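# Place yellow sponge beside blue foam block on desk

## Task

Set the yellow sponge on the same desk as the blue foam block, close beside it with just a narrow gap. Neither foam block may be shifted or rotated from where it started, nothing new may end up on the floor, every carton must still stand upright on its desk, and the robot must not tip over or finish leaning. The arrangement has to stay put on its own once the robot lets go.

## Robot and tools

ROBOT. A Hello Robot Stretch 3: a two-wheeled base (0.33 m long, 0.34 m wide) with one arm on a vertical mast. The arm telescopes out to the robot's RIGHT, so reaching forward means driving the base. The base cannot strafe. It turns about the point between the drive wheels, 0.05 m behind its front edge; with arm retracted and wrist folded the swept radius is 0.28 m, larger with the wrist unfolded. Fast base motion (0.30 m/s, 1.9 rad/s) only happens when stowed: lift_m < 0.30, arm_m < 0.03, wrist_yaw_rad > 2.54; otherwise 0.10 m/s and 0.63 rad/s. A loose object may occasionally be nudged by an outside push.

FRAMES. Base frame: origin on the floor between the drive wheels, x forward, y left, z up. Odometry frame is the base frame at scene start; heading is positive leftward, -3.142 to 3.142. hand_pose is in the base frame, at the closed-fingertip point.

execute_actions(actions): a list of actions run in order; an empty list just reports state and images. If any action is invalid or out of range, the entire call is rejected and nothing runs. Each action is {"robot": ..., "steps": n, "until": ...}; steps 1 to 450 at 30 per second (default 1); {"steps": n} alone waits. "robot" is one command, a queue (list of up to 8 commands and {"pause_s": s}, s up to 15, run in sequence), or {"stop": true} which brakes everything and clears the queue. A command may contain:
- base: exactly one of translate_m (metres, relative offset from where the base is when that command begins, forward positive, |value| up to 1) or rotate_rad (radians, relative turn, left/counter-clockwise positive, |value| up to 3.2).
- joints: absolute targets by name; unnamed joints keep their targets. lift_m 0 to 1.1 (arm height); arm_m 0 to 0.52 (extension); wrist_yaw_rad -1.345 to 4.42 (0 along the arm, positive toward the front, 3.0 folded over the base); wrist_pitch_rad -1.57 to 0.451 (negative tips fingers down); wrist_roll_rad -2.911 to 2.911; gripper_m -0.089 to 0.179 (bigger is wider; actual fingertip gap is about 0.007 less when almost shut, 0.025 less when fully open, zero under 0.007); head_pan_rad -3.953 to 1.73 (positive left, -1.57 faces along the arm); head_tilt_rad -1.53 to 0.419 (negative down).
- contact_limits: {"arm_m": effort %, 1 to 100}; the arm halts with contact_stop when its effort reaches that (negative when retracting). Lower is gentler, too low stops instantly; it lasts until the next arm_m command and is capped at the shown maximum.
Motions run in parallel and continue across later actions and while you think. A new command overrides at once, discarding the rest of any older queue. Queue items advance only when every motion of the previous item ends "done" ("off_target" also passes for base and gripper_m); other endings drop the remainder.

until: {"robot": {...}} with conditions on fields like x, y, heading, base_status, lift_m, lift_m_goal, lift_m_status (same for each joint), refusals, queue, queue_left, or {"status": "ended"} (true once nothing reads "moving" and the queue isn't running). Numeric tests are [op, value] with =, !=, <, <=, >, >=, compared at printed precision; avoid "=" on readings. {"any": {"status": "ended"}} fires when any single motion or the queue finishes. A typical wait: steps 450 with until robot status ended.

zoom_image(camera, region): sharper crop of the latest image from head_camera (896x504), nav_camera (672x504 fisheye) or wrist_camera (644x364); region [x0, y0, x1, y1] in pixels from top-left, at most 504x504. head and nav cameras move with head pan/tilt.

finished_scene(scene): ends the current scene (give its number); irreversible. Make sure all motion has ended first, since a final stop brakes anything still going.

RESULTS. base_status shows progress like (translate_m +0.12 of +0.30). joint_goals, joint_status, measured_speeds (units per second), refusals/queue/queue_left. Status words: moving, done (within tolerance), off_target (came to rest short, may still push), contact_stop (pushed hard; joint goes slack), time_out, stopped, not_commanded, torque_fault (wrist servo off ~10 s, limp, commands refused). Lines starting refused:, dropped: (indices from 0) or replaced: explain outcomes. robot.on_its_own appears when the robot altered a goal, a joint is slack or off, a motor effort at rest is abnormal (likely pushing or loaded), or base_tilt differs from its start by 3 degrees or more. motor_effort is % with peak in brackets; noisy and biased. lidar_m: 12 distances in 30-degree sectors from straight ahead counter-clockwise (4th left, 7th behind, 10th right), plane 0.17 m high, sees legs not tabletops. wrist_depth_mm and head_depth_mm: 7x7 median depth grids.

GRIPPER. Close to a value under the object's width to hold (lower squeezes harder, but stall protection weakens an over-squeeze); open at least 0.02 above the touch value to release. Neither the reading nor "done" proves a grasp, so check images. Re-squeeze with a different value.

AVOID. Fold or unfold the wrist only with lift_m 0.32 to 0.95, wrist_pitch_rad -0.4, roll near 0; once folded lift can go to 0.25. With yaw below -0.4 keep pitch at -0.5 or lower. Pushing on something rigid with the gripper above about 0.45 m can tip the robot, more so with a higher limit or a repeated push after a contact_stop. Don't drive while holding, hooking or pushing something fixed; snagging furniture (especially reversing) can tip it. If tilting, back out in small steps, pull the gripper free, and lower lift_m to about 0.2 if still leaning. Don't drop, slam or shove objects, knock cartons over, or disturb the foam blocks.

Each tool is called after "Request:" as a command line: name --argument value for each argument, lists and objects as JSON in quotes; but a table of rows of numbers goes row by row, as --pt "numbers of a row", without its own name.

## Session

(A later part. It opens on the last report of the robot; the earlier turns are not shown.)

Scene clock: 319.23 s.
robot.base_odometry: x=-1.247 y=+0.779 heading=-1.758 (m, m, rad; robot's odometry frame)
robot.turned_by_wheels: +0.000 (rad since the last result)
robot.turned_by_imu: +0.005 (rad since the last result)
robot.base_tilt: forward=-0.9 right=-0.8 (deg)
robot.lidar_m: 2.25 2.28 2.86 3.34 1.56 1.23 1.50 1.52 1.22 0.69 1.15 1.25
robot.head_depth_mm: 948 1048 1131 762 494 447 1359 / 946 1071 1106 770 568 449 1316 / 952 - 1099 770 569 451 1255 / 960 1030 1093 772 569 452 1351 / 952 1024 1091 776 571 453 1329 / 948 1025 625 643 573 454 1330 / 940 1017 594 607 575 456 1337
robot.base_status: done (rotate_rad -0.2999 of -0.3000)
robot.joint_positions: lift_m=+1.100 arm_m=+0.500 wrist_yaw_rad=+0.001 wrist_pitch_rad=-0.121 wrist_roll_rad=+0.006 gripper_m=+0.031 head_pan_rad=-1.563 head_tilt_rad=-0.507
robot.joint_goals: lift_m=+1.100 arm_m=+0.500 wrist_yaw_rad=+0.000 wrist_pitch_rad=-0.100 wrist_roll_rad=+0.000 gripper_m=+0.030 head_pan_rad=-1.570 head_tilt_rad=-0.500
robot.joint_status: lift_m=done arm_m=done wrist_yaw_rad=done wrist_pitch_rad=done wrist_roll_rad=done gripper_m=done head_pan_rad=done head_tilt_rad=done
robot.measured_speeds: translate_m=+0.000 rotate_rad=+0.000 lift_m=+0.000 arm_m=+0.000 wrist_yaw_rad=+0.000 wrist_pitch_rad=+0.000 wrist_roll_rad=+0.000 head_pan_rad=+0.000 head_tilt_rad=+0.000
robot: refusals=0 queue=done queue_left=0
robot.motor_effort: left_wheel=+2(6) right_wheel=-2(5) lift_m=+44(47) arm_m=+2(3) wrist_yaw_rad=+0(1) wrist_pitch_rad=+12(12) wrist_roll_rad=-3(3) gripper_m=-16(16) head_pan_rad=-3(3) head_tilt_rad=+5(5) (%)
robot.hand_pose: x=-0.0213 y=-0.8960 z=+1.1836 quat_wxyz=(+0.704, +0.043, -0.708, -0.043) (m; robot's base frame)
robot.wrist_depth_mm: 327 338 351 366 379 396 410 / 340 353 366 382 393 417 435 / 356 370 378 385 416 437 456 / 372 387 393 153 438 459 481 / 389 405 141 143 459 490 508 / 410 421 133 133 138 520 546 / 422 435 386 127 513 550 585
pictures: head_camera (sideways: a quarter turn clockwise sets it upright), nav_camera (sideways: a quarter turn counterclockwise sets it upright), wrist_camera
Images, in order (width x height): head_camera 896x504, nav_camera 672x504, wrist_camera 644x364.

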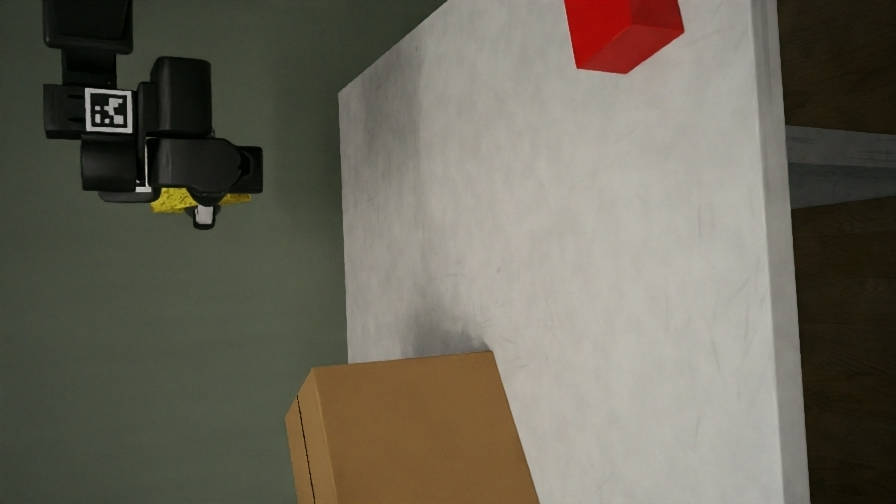

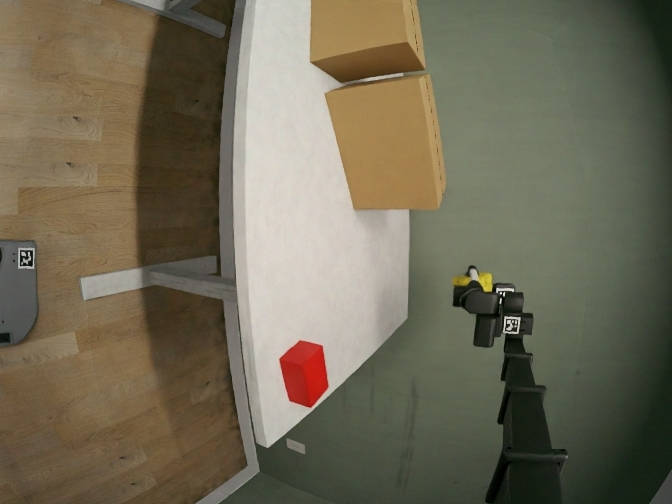

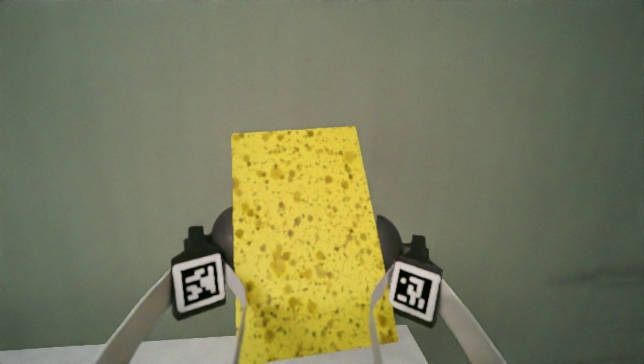

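Now look behind the carton.

Request:
execute_actions --actions '[{"robot":{"joints":{"wrist_yaw_rad":1.0,"wrist_pitch_rad":-0.6}},"steps":150,"until":{"robot":{"status":"ended"}}}]'

Scene clock: 320.97 s.
robot.base_odometry: x=-1.247 y=+0.779 heading=-1.758 (m, m, rad; robot's odometry frame)
robot.turned_by_wheels: +0.000 (rad since the last result)
robot.turned_by_imu: +0.000 (rad since the last result)
robot.base_tilt: forward=-0.8 right=-0.8 (deg)
robot.lidar_m: 2.25 2.29 2.86 3.35 1.55 1.23 1.50 1.52 1.22 0.69 1.15 1.25
robot.head_depth_mm: 948 1049 1135 765 493 448 1357 / 945 1063 1098 771 568 449 1318 / 953 - 1110 768 569 450 1254 / 959 1013 1088 772 571 451 1355 / 955 1026 747 777 571 453 1326 / 948 1027 624 645 575 453 1331 / 946 1021 593 607 577 454 1331
robot.base_status: done (rotate_rad -0.2999 of -0.3000)
robot.joint_positions: lift_m=+1.100 arm_m=+0.500 wrist_yaw_rad=+0.998 wrist_pitch_rad=-0.611 wrist_roll_rad=+0.006 gripper_m=+0.031 head_pan_rad=-1.563 head_tilt_rad=-0.507
robot.joint_goals: lift_m=+1.100 arm_m=+0.500 wrist_yaw_rad=+1.000 wrist_pitch_rad=-0.600 wrist_roll_rad=+0.000 gripper_m=+0.030 head_pan_rad=-1.570 head_tilt_rad=-0.500
robot.joint_status: lift_m=done arm_m=done wrist_yaw_rad=done wrist_pitch_rad=done wrist_roll_rad=done gripper_m=done head_pan_rad=done head_tilt_rad=done
robot.measured_speeds: translate_m=+0.000 rotate_rad=+0.000 lift_m=+0.000 arm_m=+0.000 wrist_yaw_rad=+0.000 wrist_pitch_rad=+0.000 wrist_roll_rad=+0.000 head_pan_rad=+0.000 head_tilt_rad=+0.000
robot: refusals=0 queue=done queue_left=0
robot.motor_effort: left_wheel=+2(2) right_wheel=-2(2) lift_m=+45(44) arm_m=+2(3) wrist_yaw_rad=+3(3) wrist_pitch_rad=+6(12) wrist_roll_rad=-3(4) gripper_m=-17(16) head_pan_rad=-3(3) head_tilt_rad=+5(6) (%)
robot.hand_pose: x=+0.1432 y=-0.7510 z=+1.0717 quat_wxyz=(+0.693, +0.510, -0.492, +0.134) (m; robot's base frame)
robot.wrist_depth_mm: 634 644 686 631 486 391 328 / 149 153 524 546 513 415 345 / 124 134 389 417 459 440 364 / 111 138 173 152 380 395 379 / 116 148 142 143 330 333 344 / 123 148 133 134 137 293 300 / 130 188 234 127 250 260 265
pictures: head_camera (sideways: a quarter turn clockwise sets it upright), nav_camera (sideways: a quarter turn counterclockwise sets it upright), wrist_camera
Images, in order (width x height): head_camera 896x504, nav_camera 672x504, wrist_camera 644x364.

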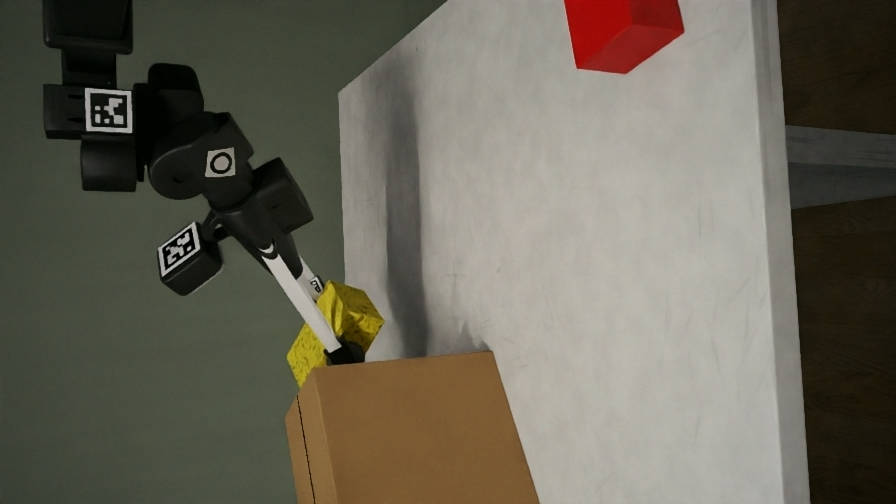

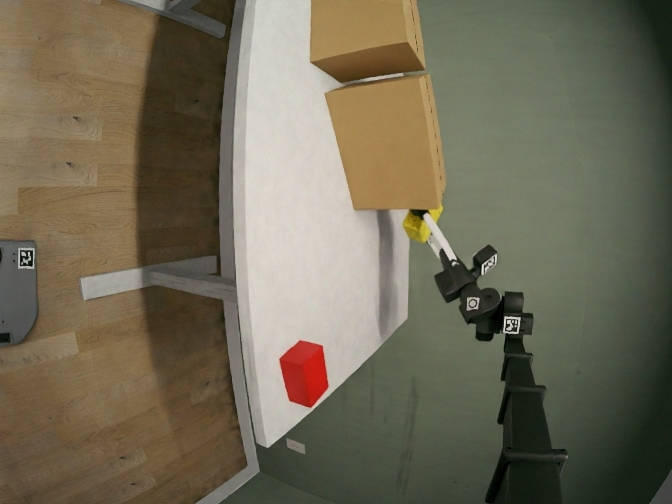

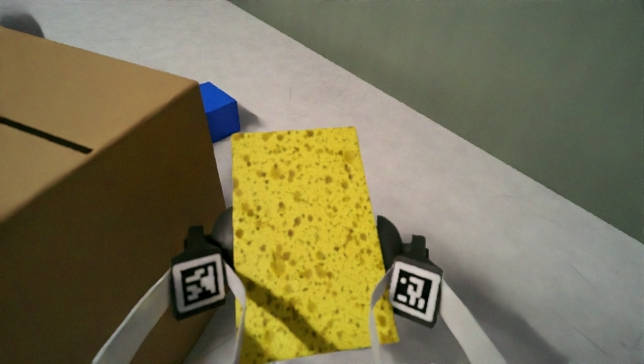

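Request:
execute_actions --actions '[{"robot":[{"joints":{"wrist_yaw_rad":0.3,"arm_m":0.52}},{"joints":{"wrist_pitch_rad":-0.3,"lift_m":0.9}},{"joints":{"wrist_yaw_rad":0.7}},{"base":{"translate_m":0.07}}],"steps":450,"until":{"robot":{"status":"ended"}}}]'

Scene clock: 326.67 s.
robot.base_odometry: x=-1.247 y=+0.779 heading=-1.758 (m, m, rad; robot's odometry frame)
robot.turned_by_wheels: +0.000 (rad since the last result)
robot.turned_by_imu: +0.001 (rad since the last result)
robot.base_tilt: forward=-0.9 right=-0.8 (deg)
robot.lidar_m: 2.25 2.28 2.86 3.35 1.55 1.23 1.50 1.52 1.22 0.69 1.15 1.25
robot.head_depth_mm: 969 1051 1114 713 493 448 1353 / 967 1047 - 751 567 450 1326 / 961 1032 1090 733 570 450 1253 / 959 1031 1081 773 572 453 1359 / 948 1024 1087 781 574 454 1323 / 950 1022 627 646 573 454 1347 / 948 1014 594 609 576 455 1329
robot.base_status: done (rotate_rad -0.3001 of -0.3000)
robot.joint_positions: lift_m=+0.932 arm_m=+0.520 wrist_yaw_rad=+0.296 wrist_pitch_rad=-0.235 wrist_roll_rad=+0.001 gripper_m=+0.031 head_pan_rad=-1.563 head_tilt_rad=-0.507
robot.joint_goals: lift_m=+0.932 arm_m=+0.520 wrist_yaw_rad=+0.300 wrist_pitch_rad=-0.300 wrist_roll_rad=+0.000 gripper_m=+0.030 head_pan_rad=-1.570 head_tilt_rad=-0.500
robot.joint_status: lift_m=contact_stop arm_m=done wrist_yaw_rad=done wrist_pitch_rad=off_target wrist_roll_rad=done gripper_m=done head_pan_rad=done head_tilt_rad=done
robot.measured_speeds: translate_m=+0.000 rotate_rad=+0.000 lift_m=+0.003 arm_m=+0.000 wrist_yaw_rad=+0.000 wrist_pitch_rad=+0.000 wrist_roll_rad=+0.000 head_pan_rad=+0.000 head_tilt_rad=+0.000
robot: refusals=0 queue=dropped queue_left=0
robot.on_its_own: lift_m is slack since a contact_stop, until your next command for it (your +0.900 is given up)
robot.motor_effort: left_wheel=-1(2) right_wheel=+2(3) lift_m=+35(47) arm_m=+2(2) wrist_yaw_rad=+4(3) wrist_pitch_rad=-33(42) wrist_roll_rad=+0(3) gripper_m=-17(17) head_pan_rad=-3(3) head_tilt_rad=+5(5) (%)
robot.hand_pose: x=+0.0496 y=-0.8976 z=+0.9880 quat_wxyz=(+0.707, +0.186, -0.682, +0.021) (m; robot's base frame)
robot.wrist_depth_mm: 392 376 359 343 330 319 307 / 415 396 381 365 350 335 323 / 439 426 401 380 371 352 340 / 306 315 291 161 382 372 360 / 228 235 142 143 266 271 299 / 184 190 126 128 135 211 217 / 153 156 149 122 161 172 175
pictures: head_camera (sideways: a quarter turn clockwise sets it upright), nav_camera (sideways: a quarter turn counterclockwise sets it upright), wrist_camera
dropped: robot: command 1 of its queue: wrist_pitch_rad: off_target; lift_m: contact_stop
Images, in order (width x height): head_camera 896x504, nav_camera 672x504, wrist_camera 644x364.

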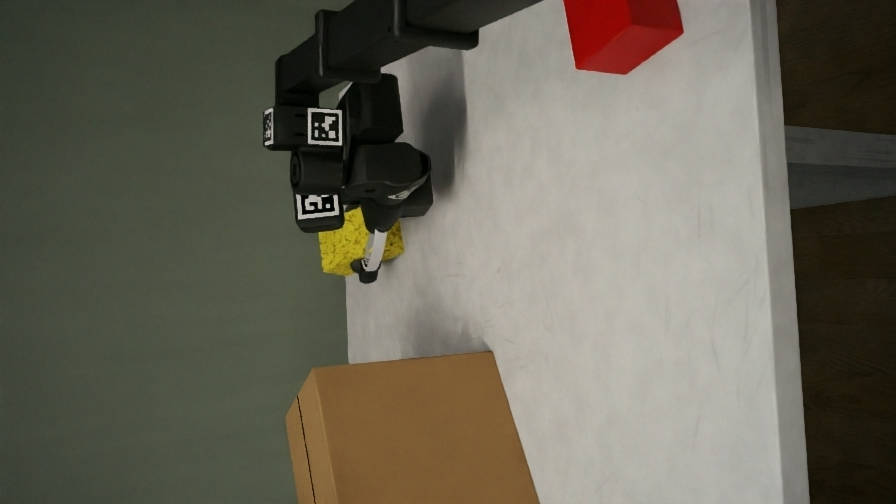

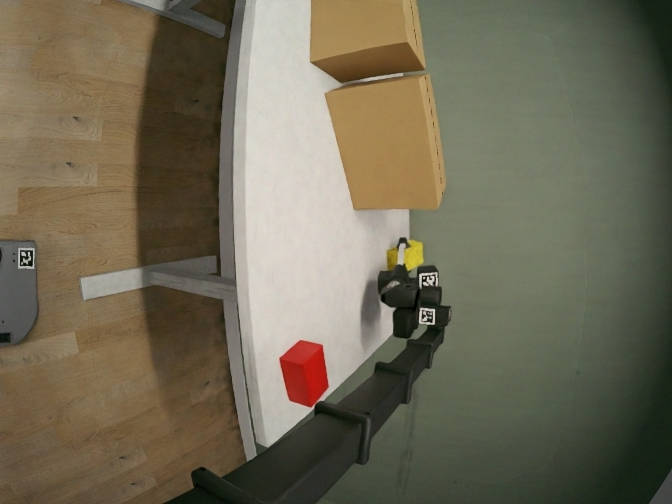

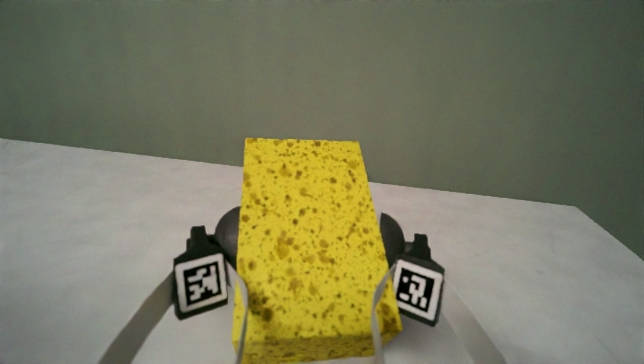

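Request:
execute_actions --actions '[{"robot":[{"joints":{"lift_m":0.97,"wrist_pitch_rad":-0.3}},{"joints":{"wrist_yaw_rad":0.8}},{"base":{"translate_m":0.08}}],"steps":450,"until":{"robot":{"status":"ended"}}}]'

Scene clock: 331.50 s.
robot.base_odometry: x=-1.262 y=+0.701 heading=-1.758 (m, m, rad; robot's odometry frame)
robot.turned_by_wheels: +0.000 (rad since the last result)
robot.turned_by_imu: +0.001 (rad since the last result)
robot.base_tilt: forward=-0.9 right=-0.8 (deg)
robot.lidar_m: 2.17 2.20 2.75 3.19 1.90 1.30 1.58 1.60 1.21 0.70 1.14 1.18
robot.head_depth_mm: 965 1039 - 728 564 447 1350 / 958 1024 1027 770 567 450 985 / 954 1027 - 772 566 451 1333 / 949 1020 1073 736 572 451 1331 / 947 1020 610 631 573 453 1304 / 938 1016 590 593 572 453 1306 / 938 1005 595 557 574 455 1307
robot.base_status: done (translate_m +0.0800 of +0.0800)
robot.joint_positions: lift_m=+0.970 arm_m=+0.520 wrist_yaw_rad=+0.798 wrist_pitch_rad=-0.315 wrist_roll_rad=+0.001 gripper_m=+0.031 head_pan_rad=-1.563 head_tilt_rad=-0.507
robot.joint_goals: lift_m=+0.970 arm_m=+0.520 wrist_yaw_rad=+0.800 wrist_pitch_rad=-0.300 wrist_roll_rad=+0.000 gripper_m=+0.030 head_pan_rad=-1.570 head_tilt_rad=-0.500
robot.joint_status: lift_m=done arm_m=done wrist_yaw_rad=done wrist_pitch_rad=done wrist_roll_rad=done gripper_m=done head_pan_rad=done head_tilt_rad=done
robot.measured_speeds: translate_m=+0.000 rotate_rad=+0.000 lift_m=+0.000 arm_m=+0.000 wrist_yaw_rad=+0.000 wrist_pitch_rad=+0.000 wrist_roll_rad=+0.000 head_pan_rad=+0.000 head_tilt_rad=+0.000
robot: refusals=0 queue=done queue_left=0
robot.motor_effort: left_wheel=+2(5) right_wheel=-2(4) lift_m=+44(46) arm_m=+2(2) wrist_yaw_rad=+3(4) wrist_pitch_rad=+8(34) wrist_roll_rad=+0(0) gripper_m=-16(17) head_pan_rad=-3(3) head_tilt_rad=+5(5) (%)
robot.hand_pose: x=+0.1476 y=-0.8296 z=+1.0062 quat_wxyz=(+0.687, +0.374, -0.600, +0.169) (m; robot's base frame)
robot.wrist_depth_mm: - 754 561 448 373 319 277 / 661 716 601 476 392 335 291 / 420 443 469 467 413 350 303 / 233 271 298 159 361 359 315 / 227 250 142 144 278 285 307 / 202 209 129 130 136 228 234 / 174 175 168 123 181 192 195
pictures: head_camera (sideways: a quarter turn clockwise sets it upright), nav_camera (sideways: a quarter turn counterclockwise sets it upright), wrist_camera
Images, in order (width x height): head_camera 896x504, nav_camera 672x504, wrist_camera 644x364.

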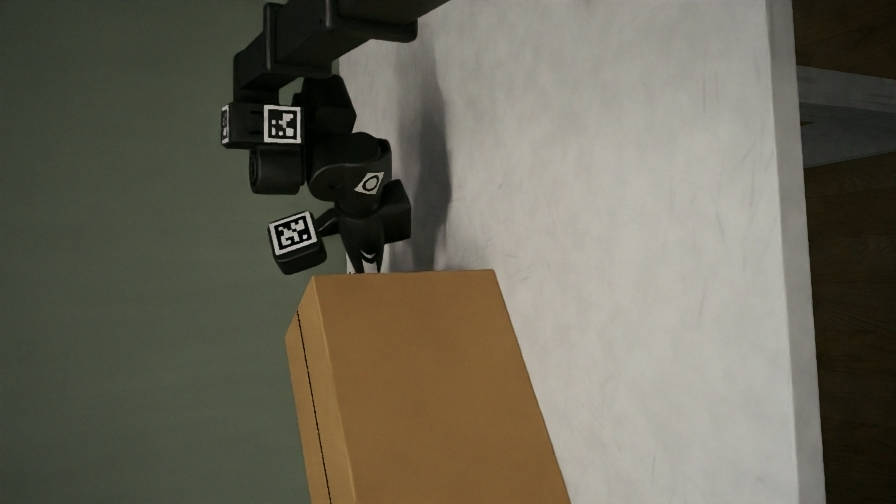

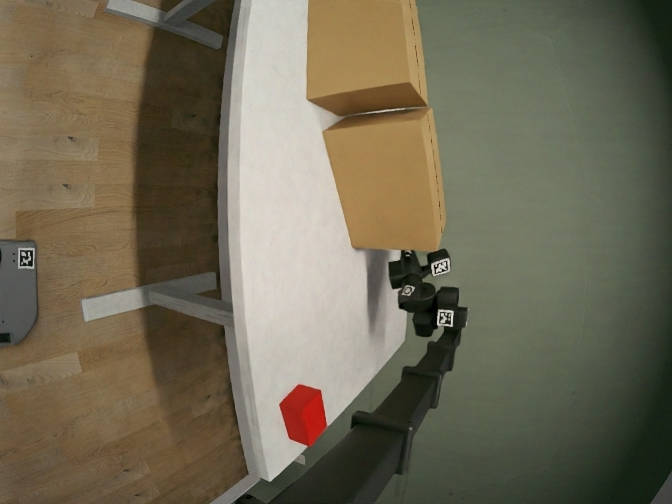

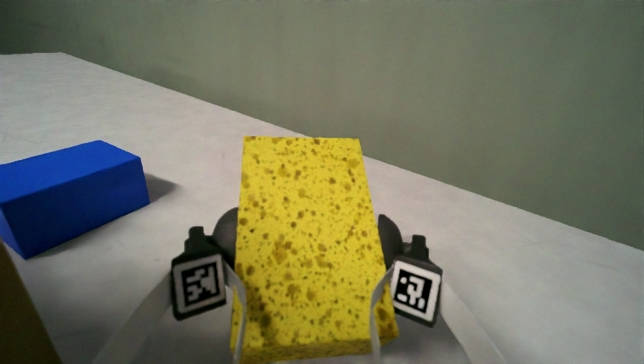

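Request:
execute_actions --actions '[{"robot":{"joints":{"wrist_yaw_rad":1.05}},"steps":150,"until":{"robot":{"status":"ended"}}}]'

Scene clock: 332.83 s.
robot.base_odometry: x=-1.262 y=+0.701 heading=-1.758 (m, m, rad; robot's odometry frame)
robot.turned_by_wheels: +0.000 (rad since the last result)
robot.turned_by_imu: +0.000 (rad since the last result)
robot.base_tilt: forward=-0.9 right=-0.8 (deg)
robot.lidar_m: 2.17 2.20 2.75 3.18 1.90 1.30 1.58 1.61 1.21 0.70 1.14 1.18
robot.head_depth_mm: 959 1035 - 729 566 447 1347 / 956 1021 1025 764 566 449 983 / 952 1029 - 770 569 449 1322 / 950 1022 1076 756 570 453 1326 / 943 1017 589 610 572 453 1296 / 942 1013 590 570 572 453 1300 / 936 1004 593 537 556 454 1294
robot.base_status: done (translate_m +0.0800 of +0.0800)
robot.joint_positions: lift_m=+0.970 arm_m=+0.520 wrist_yaw_rad=+1.044 wrist_pitch_rad=-0.315 wrist_roll_rad=+0.001 gripper_m=+0.031 head_pan_rad=-1.563 head_tilt_rad=-0.507
robot.joint_goals: lift_m=+0.970 arm_m=+0.520 wrist_yaw_rad=+1.050 wrist_pitch_rad=-0.300 wrist_roll_rad=+0.000 gripper_m=+0.030 head_pan_rad=-1.570 head_tilt_rad=-0.500
robot.joint_status: lift_m=done arm_m=done wrist_yaw_rad=done wrist_pitch_rad=done wrist_roll_rad=done gripper_m=done head_pan_rad=done head_tilt_rad=done
robot.measured_speeds: translate_m=+0.000 rotate_rad=+0.000 lift_m=+0.000 arm_m=+0.000 wrist_yaw_rad=+0.000 wrist_pitch_rad=+0.000 wrist_roll_rad=+0.000 head_pan_rad=+0.000 head_tilt_rad=+0.000
robot: refusals=0 queue=done queue_left=0
robot.motor_effort: left_wheel=+1(2) right_wheel=+0(1) lift_m=+45(45) arm_m=+2(2) wrist_yaw_rad=+5(6) wrist_pitch_rad=+8(8) wrist_roll_rad=+0(0) gripper_m=-16(16) head_pan_rad=-4(3) head_tilt_rad=+5(5) (%)
robot.hand_pose: x=+0.1827 y=-0.7836 z=+1.0062 quat_wxyz=(+0.661, +0.444, -0.550, +0.252) (m; robot's base frame)
robot.wrist_depth_mm: - - 912 622 453 366 305 / 675 717 797 644 478 379 313 / 431 444 471 495 482 392 324 / 322 263 258 160 362 378 333 / - 250 142 144 280 284 293 / - 208 129 130 137 228 235 / - 170 168 123 181 192 195
pictures: head_camera (sideways: a quarter turn clockwise sets it upright), nav_camera (sideways: a quarter turn counterclockwise sets it upright), wrist_camera
Images, in order (width x height): head_camera 896x504, nav_camera 672x504, wrist_camera 644x364.

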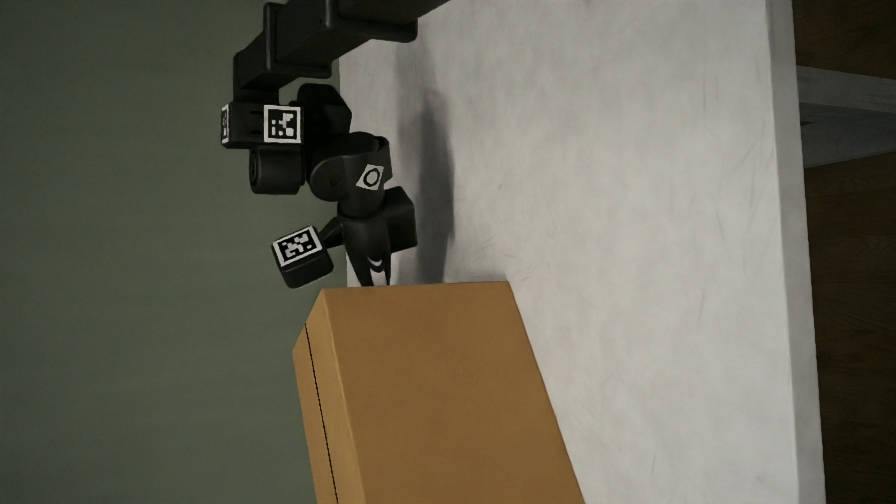

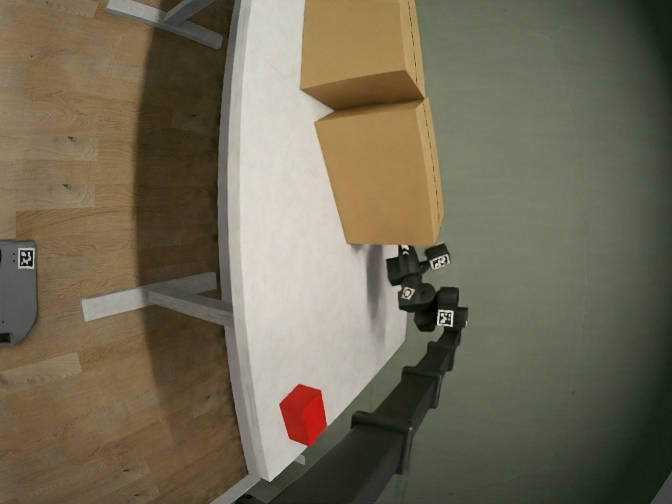

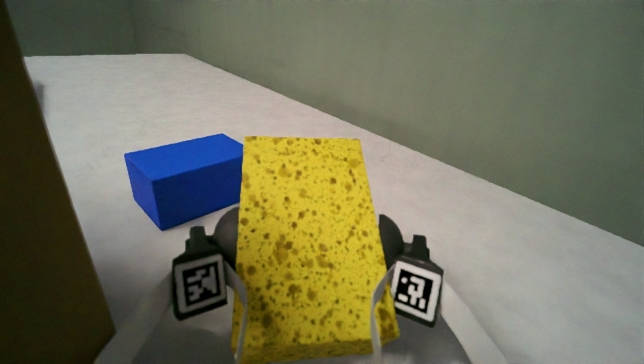

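Request:
execute_actions --actions '[{"robot":{"joints":{"lift_m":0.945}},"steps":60,"until":{"robot":{"status":"ended"}}},{"robot":{"joints":{"gripper_m":0.1}},"steps":60,"until":{"robot":{"status":"ended"}}},{"robot":[{"joints":{"lift_m":0.96}},{"base":{"translate_m":-0.07}},{"joints":{"lift_m":1.02,"wrist_pitch_rad":-0.5}}],"steps":200,"until":{"robot":{"status":"ended"}}}]'

Scene clock: 340.10 s.
robot.base_odometry: x=-1.249 y=+0.770 heading=-1.758 (m, m, rad; robot's odometry frame)
robot.turned_by_wheels: +0.000 (rad since the last result)
robot.turned_by_imu: +0.002 (rad since the last result)
robot.base_tilt: forward=-0.9 right=-0.8 (deg)
robot.lidar_m: 2.24 2.27 2.85 3.19 2.50 1.24 1.51 1.53 1.22 0.68 1.15 1.24
robot.head_depth_mm: 970 1021 1141 765 526 448 1353 / 967 1018 1112 768 568 449 1284 / 958 1020 1031 770 568 451 1255 / 953 1024 1095 774 570 452 1358 / 954 1025 1086 777 573 452 1326 / 946 1010 1049 606 574 453 1328 / 943 1016 593 571 576 455 1327
robot.base_status: done (translate_m -0.0700 of -0.0700)
robot.joint_positions: lift_m=+1.020 arm_m=+0.520 wrist_yaw_rad=+1.048 wrist_pitch_rad=-0.512 wrist_roll_rad=+0.001 gripper_m=+0.100 head_pan_rad=-1.563 head_tilt_rad=-0.507
robot.joint_goals: lift_m=+1.020 arm_m=+0.520 wrist_yaw_rad=+1.050 wrist_pitch_rad=-0.500 wrist_roll_rad=+0.000 gripper_m=+0.100 head_pan_rad=-1.570 head_tilt_rad=-0.500
robot.joint_status: lift_m=done arm_m=done wrist_yaw_rad=done wrist_pitch_rad=done wrist_roll_rad=done gripper_m=done head_pan_rad=done head_tilt_rad=done
robot.measured_speeds: translate_m=+0.000 rotate_rad=+0.000 lift_m=+0.000 arm_m=+0.000 wrist_yaw_rad=+0.000 wrist_pitch_rad=+0.000 wrist_roll_rad=+0.000 head_pan_rad=+0.000 head_tilt_rad=+0.000
robot: refusals=0 queue=done queue_left=0
robot.motor_effort: left_wheel=+2(3) right_wheel=-2(7) lift_m=+44(44) arm_m=+2(2) wrist_yaw_rad=+1(5) wrist_pitch_rad=+7(8) wrist_roll_rad=+0(0) gripper_m=+0(81) head_pan_rad=-3(3) head_tilt_rad=+5(5) (%)
robot.hand_pose: x=+0.1619 y=-0.7705 z=+1.0120 quat_wxyz=(+0.682, +0.497, -0.503, +0.187) (m; robot's base frame)
robot.wrist_depth_mm: 602 632 679 623 475 380 314 / 439 441 472 495 491 396 328 / 127 328 333 375 393 398 342 / 131 284 234 292 313 324 335 / 137 237 232 246 265 267 275 / 143 163 212 218 218 230 232 / 147 180 188 191 195 197 203
pictures: head_camera (sideways: a quarter turn clockwise sets it upright), nav_camera (sideways: a quarter turn counterclockwise sets it upright), wrist_camera
Images, in order (width x height): head_camera 896x504, nav_camera 672x504, wrist_camera 644x364.

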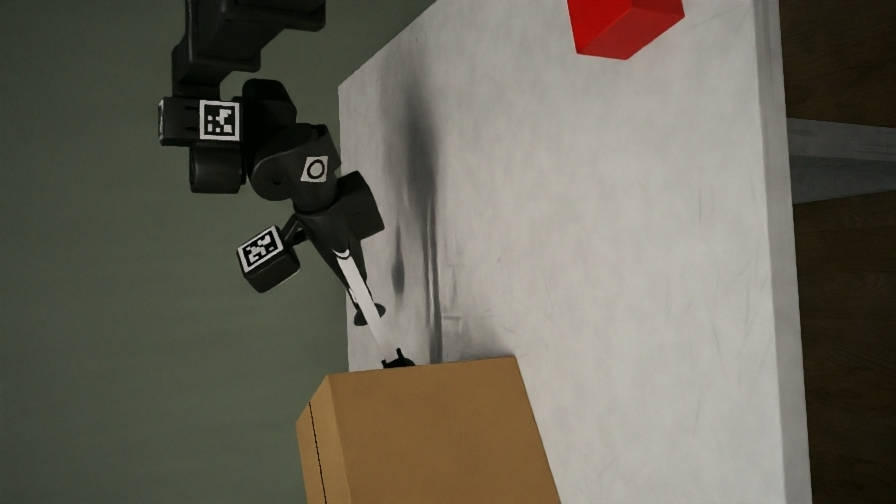

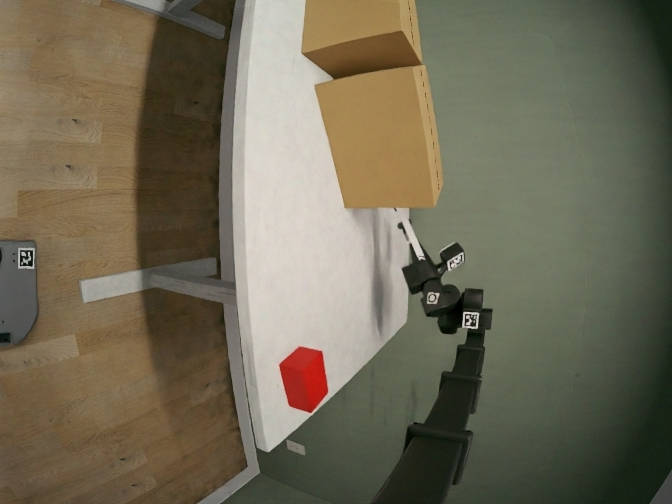

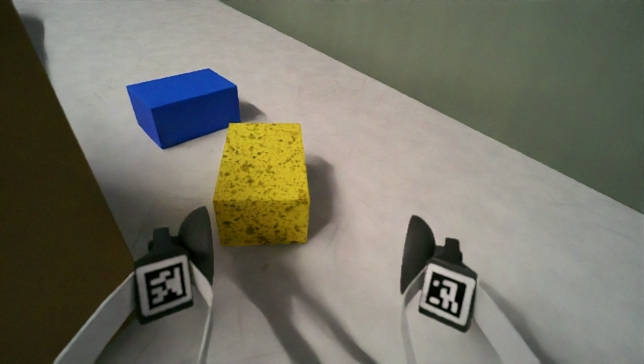

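Request:
execute_actions --actions '[{"robot":[{"joints":{"gripper_m":0.0,"wrist_yaw_rad":1.12,"wrist_pitch_rad":-0.3}},{"joints":{"lift_m":0.955}},{"base":{"translate_m":0.045}},{"base":{"translate_m":-0.06}},{"joints":{"lift_m":1.02,"wrist_pitch_rad":-0.5}}],"steps":400,"until":{"robot":{"status":"ended"}}}]'

Scene clock: 348.60 s.
robot.base_odometry: x=-1.246 y=+0.784 heading=-1.758 (m, m, rad; robot's odometry frame)
robot.turned_by_wheels: +0.000 (rad since the last result)
robot.turned_by_imu: +0.002 (rad since the last result)
robot.base_tilt: forward=-0.9 right=-0.7 (deg)
robot.lidar_m: 2.25 2.29 2.86 3.33 1.55 1.22 1.50 1.52 1.22 0.69 1.15 1.26
robot.head_depth_mm: 970 1024 1149 765 492 449 1353 / 961 1018 1112 767 565 450 1311 / 966 1027 1030 773 569 451 1110 / 957 1028 1101 774 570 452 1368 / 954 1028 1096 781 572 453 1328 / 951 1017 1072 622 575 454 1327 / 950 1019 591 581 573 454 1332
robot.base_status: done (translate_m -0.0600 of -0.0600)
robot.joint_positions: lift_m=+1.020 arm_m=+0.520 wrist_yaw_rad=+1.118 wrist_pitch_rad=-0.512 wrist_roll_rad=+0.001 gripper_m=+0.000 head_pan_rad=-1.563 head_tilt_rad=-0.507
robot.joint_goals: lift_m=+1.020 arm_m=+0.520 wrist_yaw_rad=+1.120 wrist_pitch_rad=-0.500 wrist_roll_rad=+0.000 gripper_m=+0.000 head_pan_rad=-1.570 head_tilt_rad=-0.500
robot.joint_status: lift_m=done arm_m=done wrist_yaw_rad=done wrist_pitch_rad=done wrist_roll_rad=done gripper_m=done head_pan_rad=done head_tilt_rad=done
robot.measured_speeds: translate_m=+0.000 rotate_rad=+0.000 lift_m=+0.000 arm_m=+0.000 wrist_yaw_rad=+0.000 wrist_pitch_rad=+0.000 wrist_roll_rad=+0.000 head_pan_rad=+0.000 head_tilt_rad=+0.000
robot: refusals=0 queue=done queue_left=0
robot.motor_effort: left_wheel=+3(5) right_wheel=-2(6) lift_m=+44(47) arm_m=+2(2) wrist_yaw_rad=+2(5) wrist_pitch_rad=+6(12) wrist_roll_rad=+0(1) gripper_m=-2(80) head_pan_rad=-3(3) head_tilt_rad=+5(5) (%)
robot.hand_pose: x=+0.1688 y=-0.7573 z=+1.0120 quat_wxyz=(+0.675, +0.515, -0.485, +0.211) (m; robot's base frame)
robot.wrist_depth_mm: 114 637 686 667 515 401 327 / 120 427 363 498 512 418 339 / 126 325 331 347 389 406 354 / 133 162 275 282 314 323 338 / 139 173 248 267 260 268 274 / 148 187 217 - 226 228 234 / 157 182 188 190 195 198 203
pictures: head_camera (sideways: a quarter turn clockwise sets it upright), nav_camera (sideways: a quarter turn counterclockwise sets it upright), wrist_camera
Images, in order (width x height): head_camera 896x504, nav_camera 672x504, wrist_camera 644x364.

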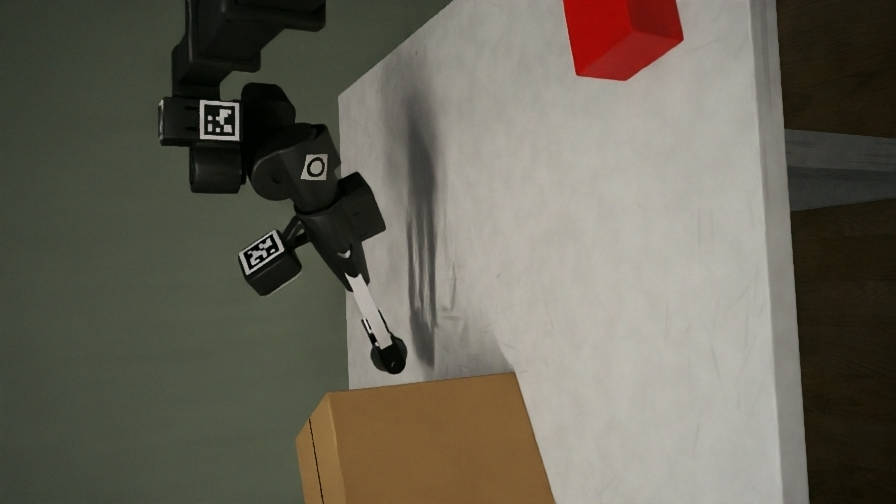

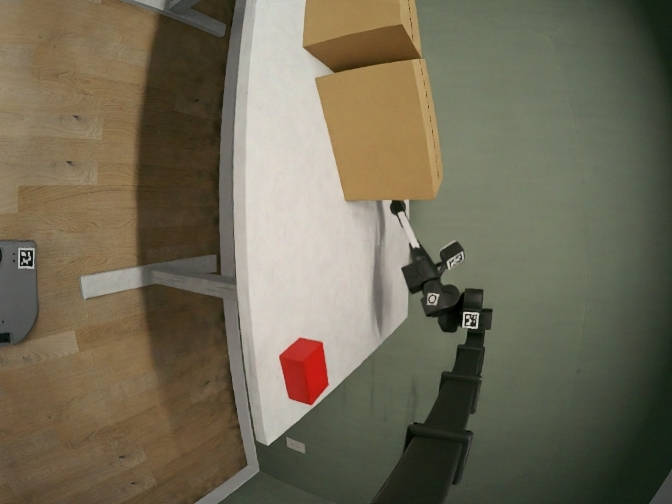

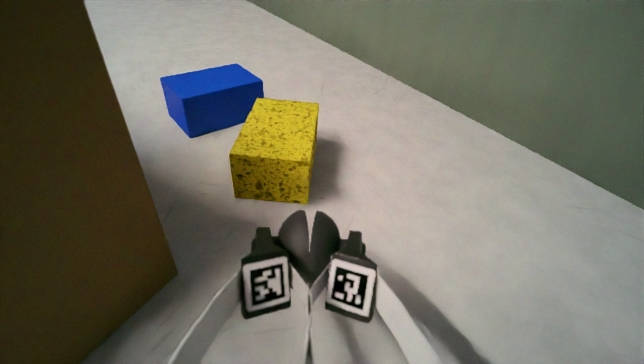

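Close now. Withdraw and finish.

Request:
execute_actions --actions '[{"robot":[{"joints":{"wrist_yaw_rad":0.4,"lift_m":1.08}},{"joints":{"arm_m":0.0}}],"steps":300,"until":{"robot":{"status":"ended"}}}]'

Request:
finished_scene --scene 1

Scene clock: 355.27 s.
robot.base_odometry: x=-1.246 y=+0.784 heading=-1.758 (m, m, rad; robot's odometry frame)
robot.turned_by_wheels: +0.000 (rad since the last result)
robot.turned_by_imu: +0.001 (rad since the last result)
robot.base_tilt: forward=-0.9 right=-0.8 (deg)
robot.lidar_m: 2.26 2.29 2.85 3.34 1.55 1.23 1.50 1.51 1.22 0.69 1.15 1.26
robot.head_depth_mm: 968 1025 - - - - - / 968 1024 - - - - - / 961 1037 1112 - - - - / 953 1032 1096 - 618 - 1354 / 952 1025 1097 738 618 440 1332 / 947 1026 1072 622 574 454 1322 / 949 1018 593 579 575 455 1332
robot.base_status: done (translate_m -0.0600 of -0.0600)
robot.joint_positions: lift_m=+1.080 arm_m=+0.002 wrist_yaw_rad=+0.401 wrist_pitch_rad=-0.513 wrist_roll_rad=+0.001 gripper_m=+0.000 head_pan_rad=-1.563 head_tilt_rad=-0.507
robot.joint_goals: lift_m=+1.080 arm_m=+0.000 wrist_yaw_rad=+0.400 wrist_pitch_rad=-0.500 wrist_roll_rad=+0.000 gripper_m=+0.000 head_pan_rad=-1.570 head_tilt_rad=-0.500
robot.joint_status: lift_m=done arm_m=done wrist_yaw_rad=done wrist_pitch_rad=done wrist_roll_rad=done gripper_m=done head_pan_rad=done head_tilt_rad=done
robot.measured_speeds: translate_m=+0.000 rotate_rad=+0.000 lift_m=+0.000 arm_m=+0.000 wrist_yaw_rad=+0.000 wrist_pitch_rad=+0.000 wrist_roll_rad=+0.000 head_pan_rad=+0.000 head_tilt_rad=+0.000
robot: refusals=0 queue=done queue_left=0
robot.motor_effort: left_wheel=+2(2) right_wheel=-2(2) lift_m=+44(41) arm_m=-4(6) wrist_yaw_rad=-1(2) wrist_pitch_rad=+7(7) wrist_roll_rad=+0(0) gripper_m=-2(3) head_pan_rad=-3(4) head_tilt_rad=+5(5) (%)
robot.hand_pose: x=+0.0610 y=-0.3414 z=+1.0717 quat_wxyz=(+0.706, +0.312, -0.634, -0.040) (m; robot's base frame)
robot.wrist_depth_mm: 319 317 335 361 813 768 715 / 345 350 365 595 703 758 775 / 369 387 408 460 522 549 830 / 367 378 393 404 416 431 484 / 313 320 328 354 347 353 365 / 277 276 288 - 298 302 255 / - 268 249 253 260 257 223
pictures: head_camera (sideways: a quarter turn clockwise sets it upright), nav_camera (sideways: a quarter turn counterclockwise sets it upright), wrist_camera
Images, in order (width x height): head_camera 896x504, nav_camera 672x504, wrist_camera 644x364.

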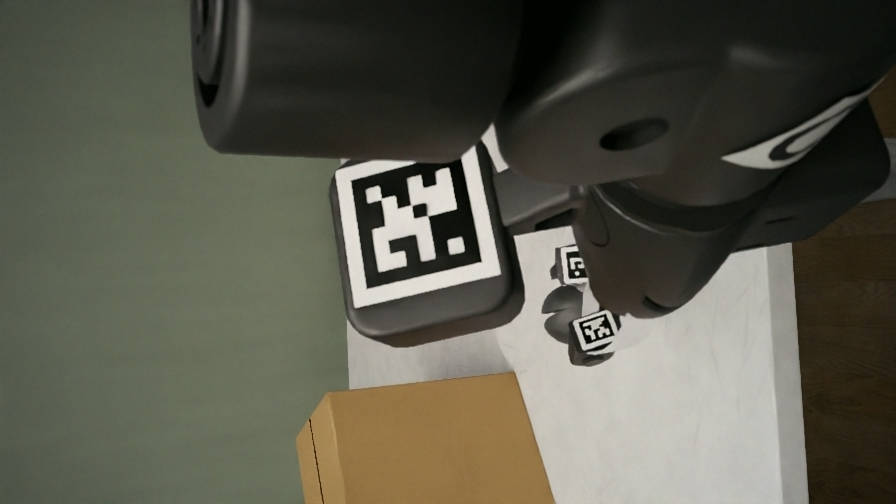

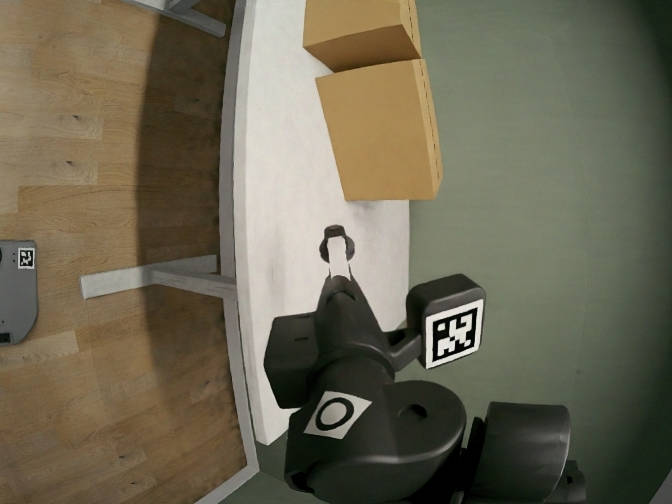

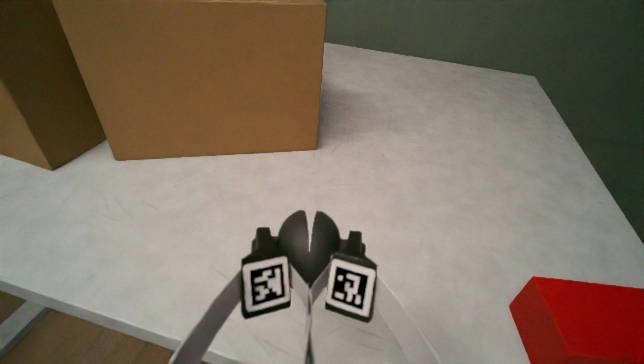

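The scene is finished: the task was done.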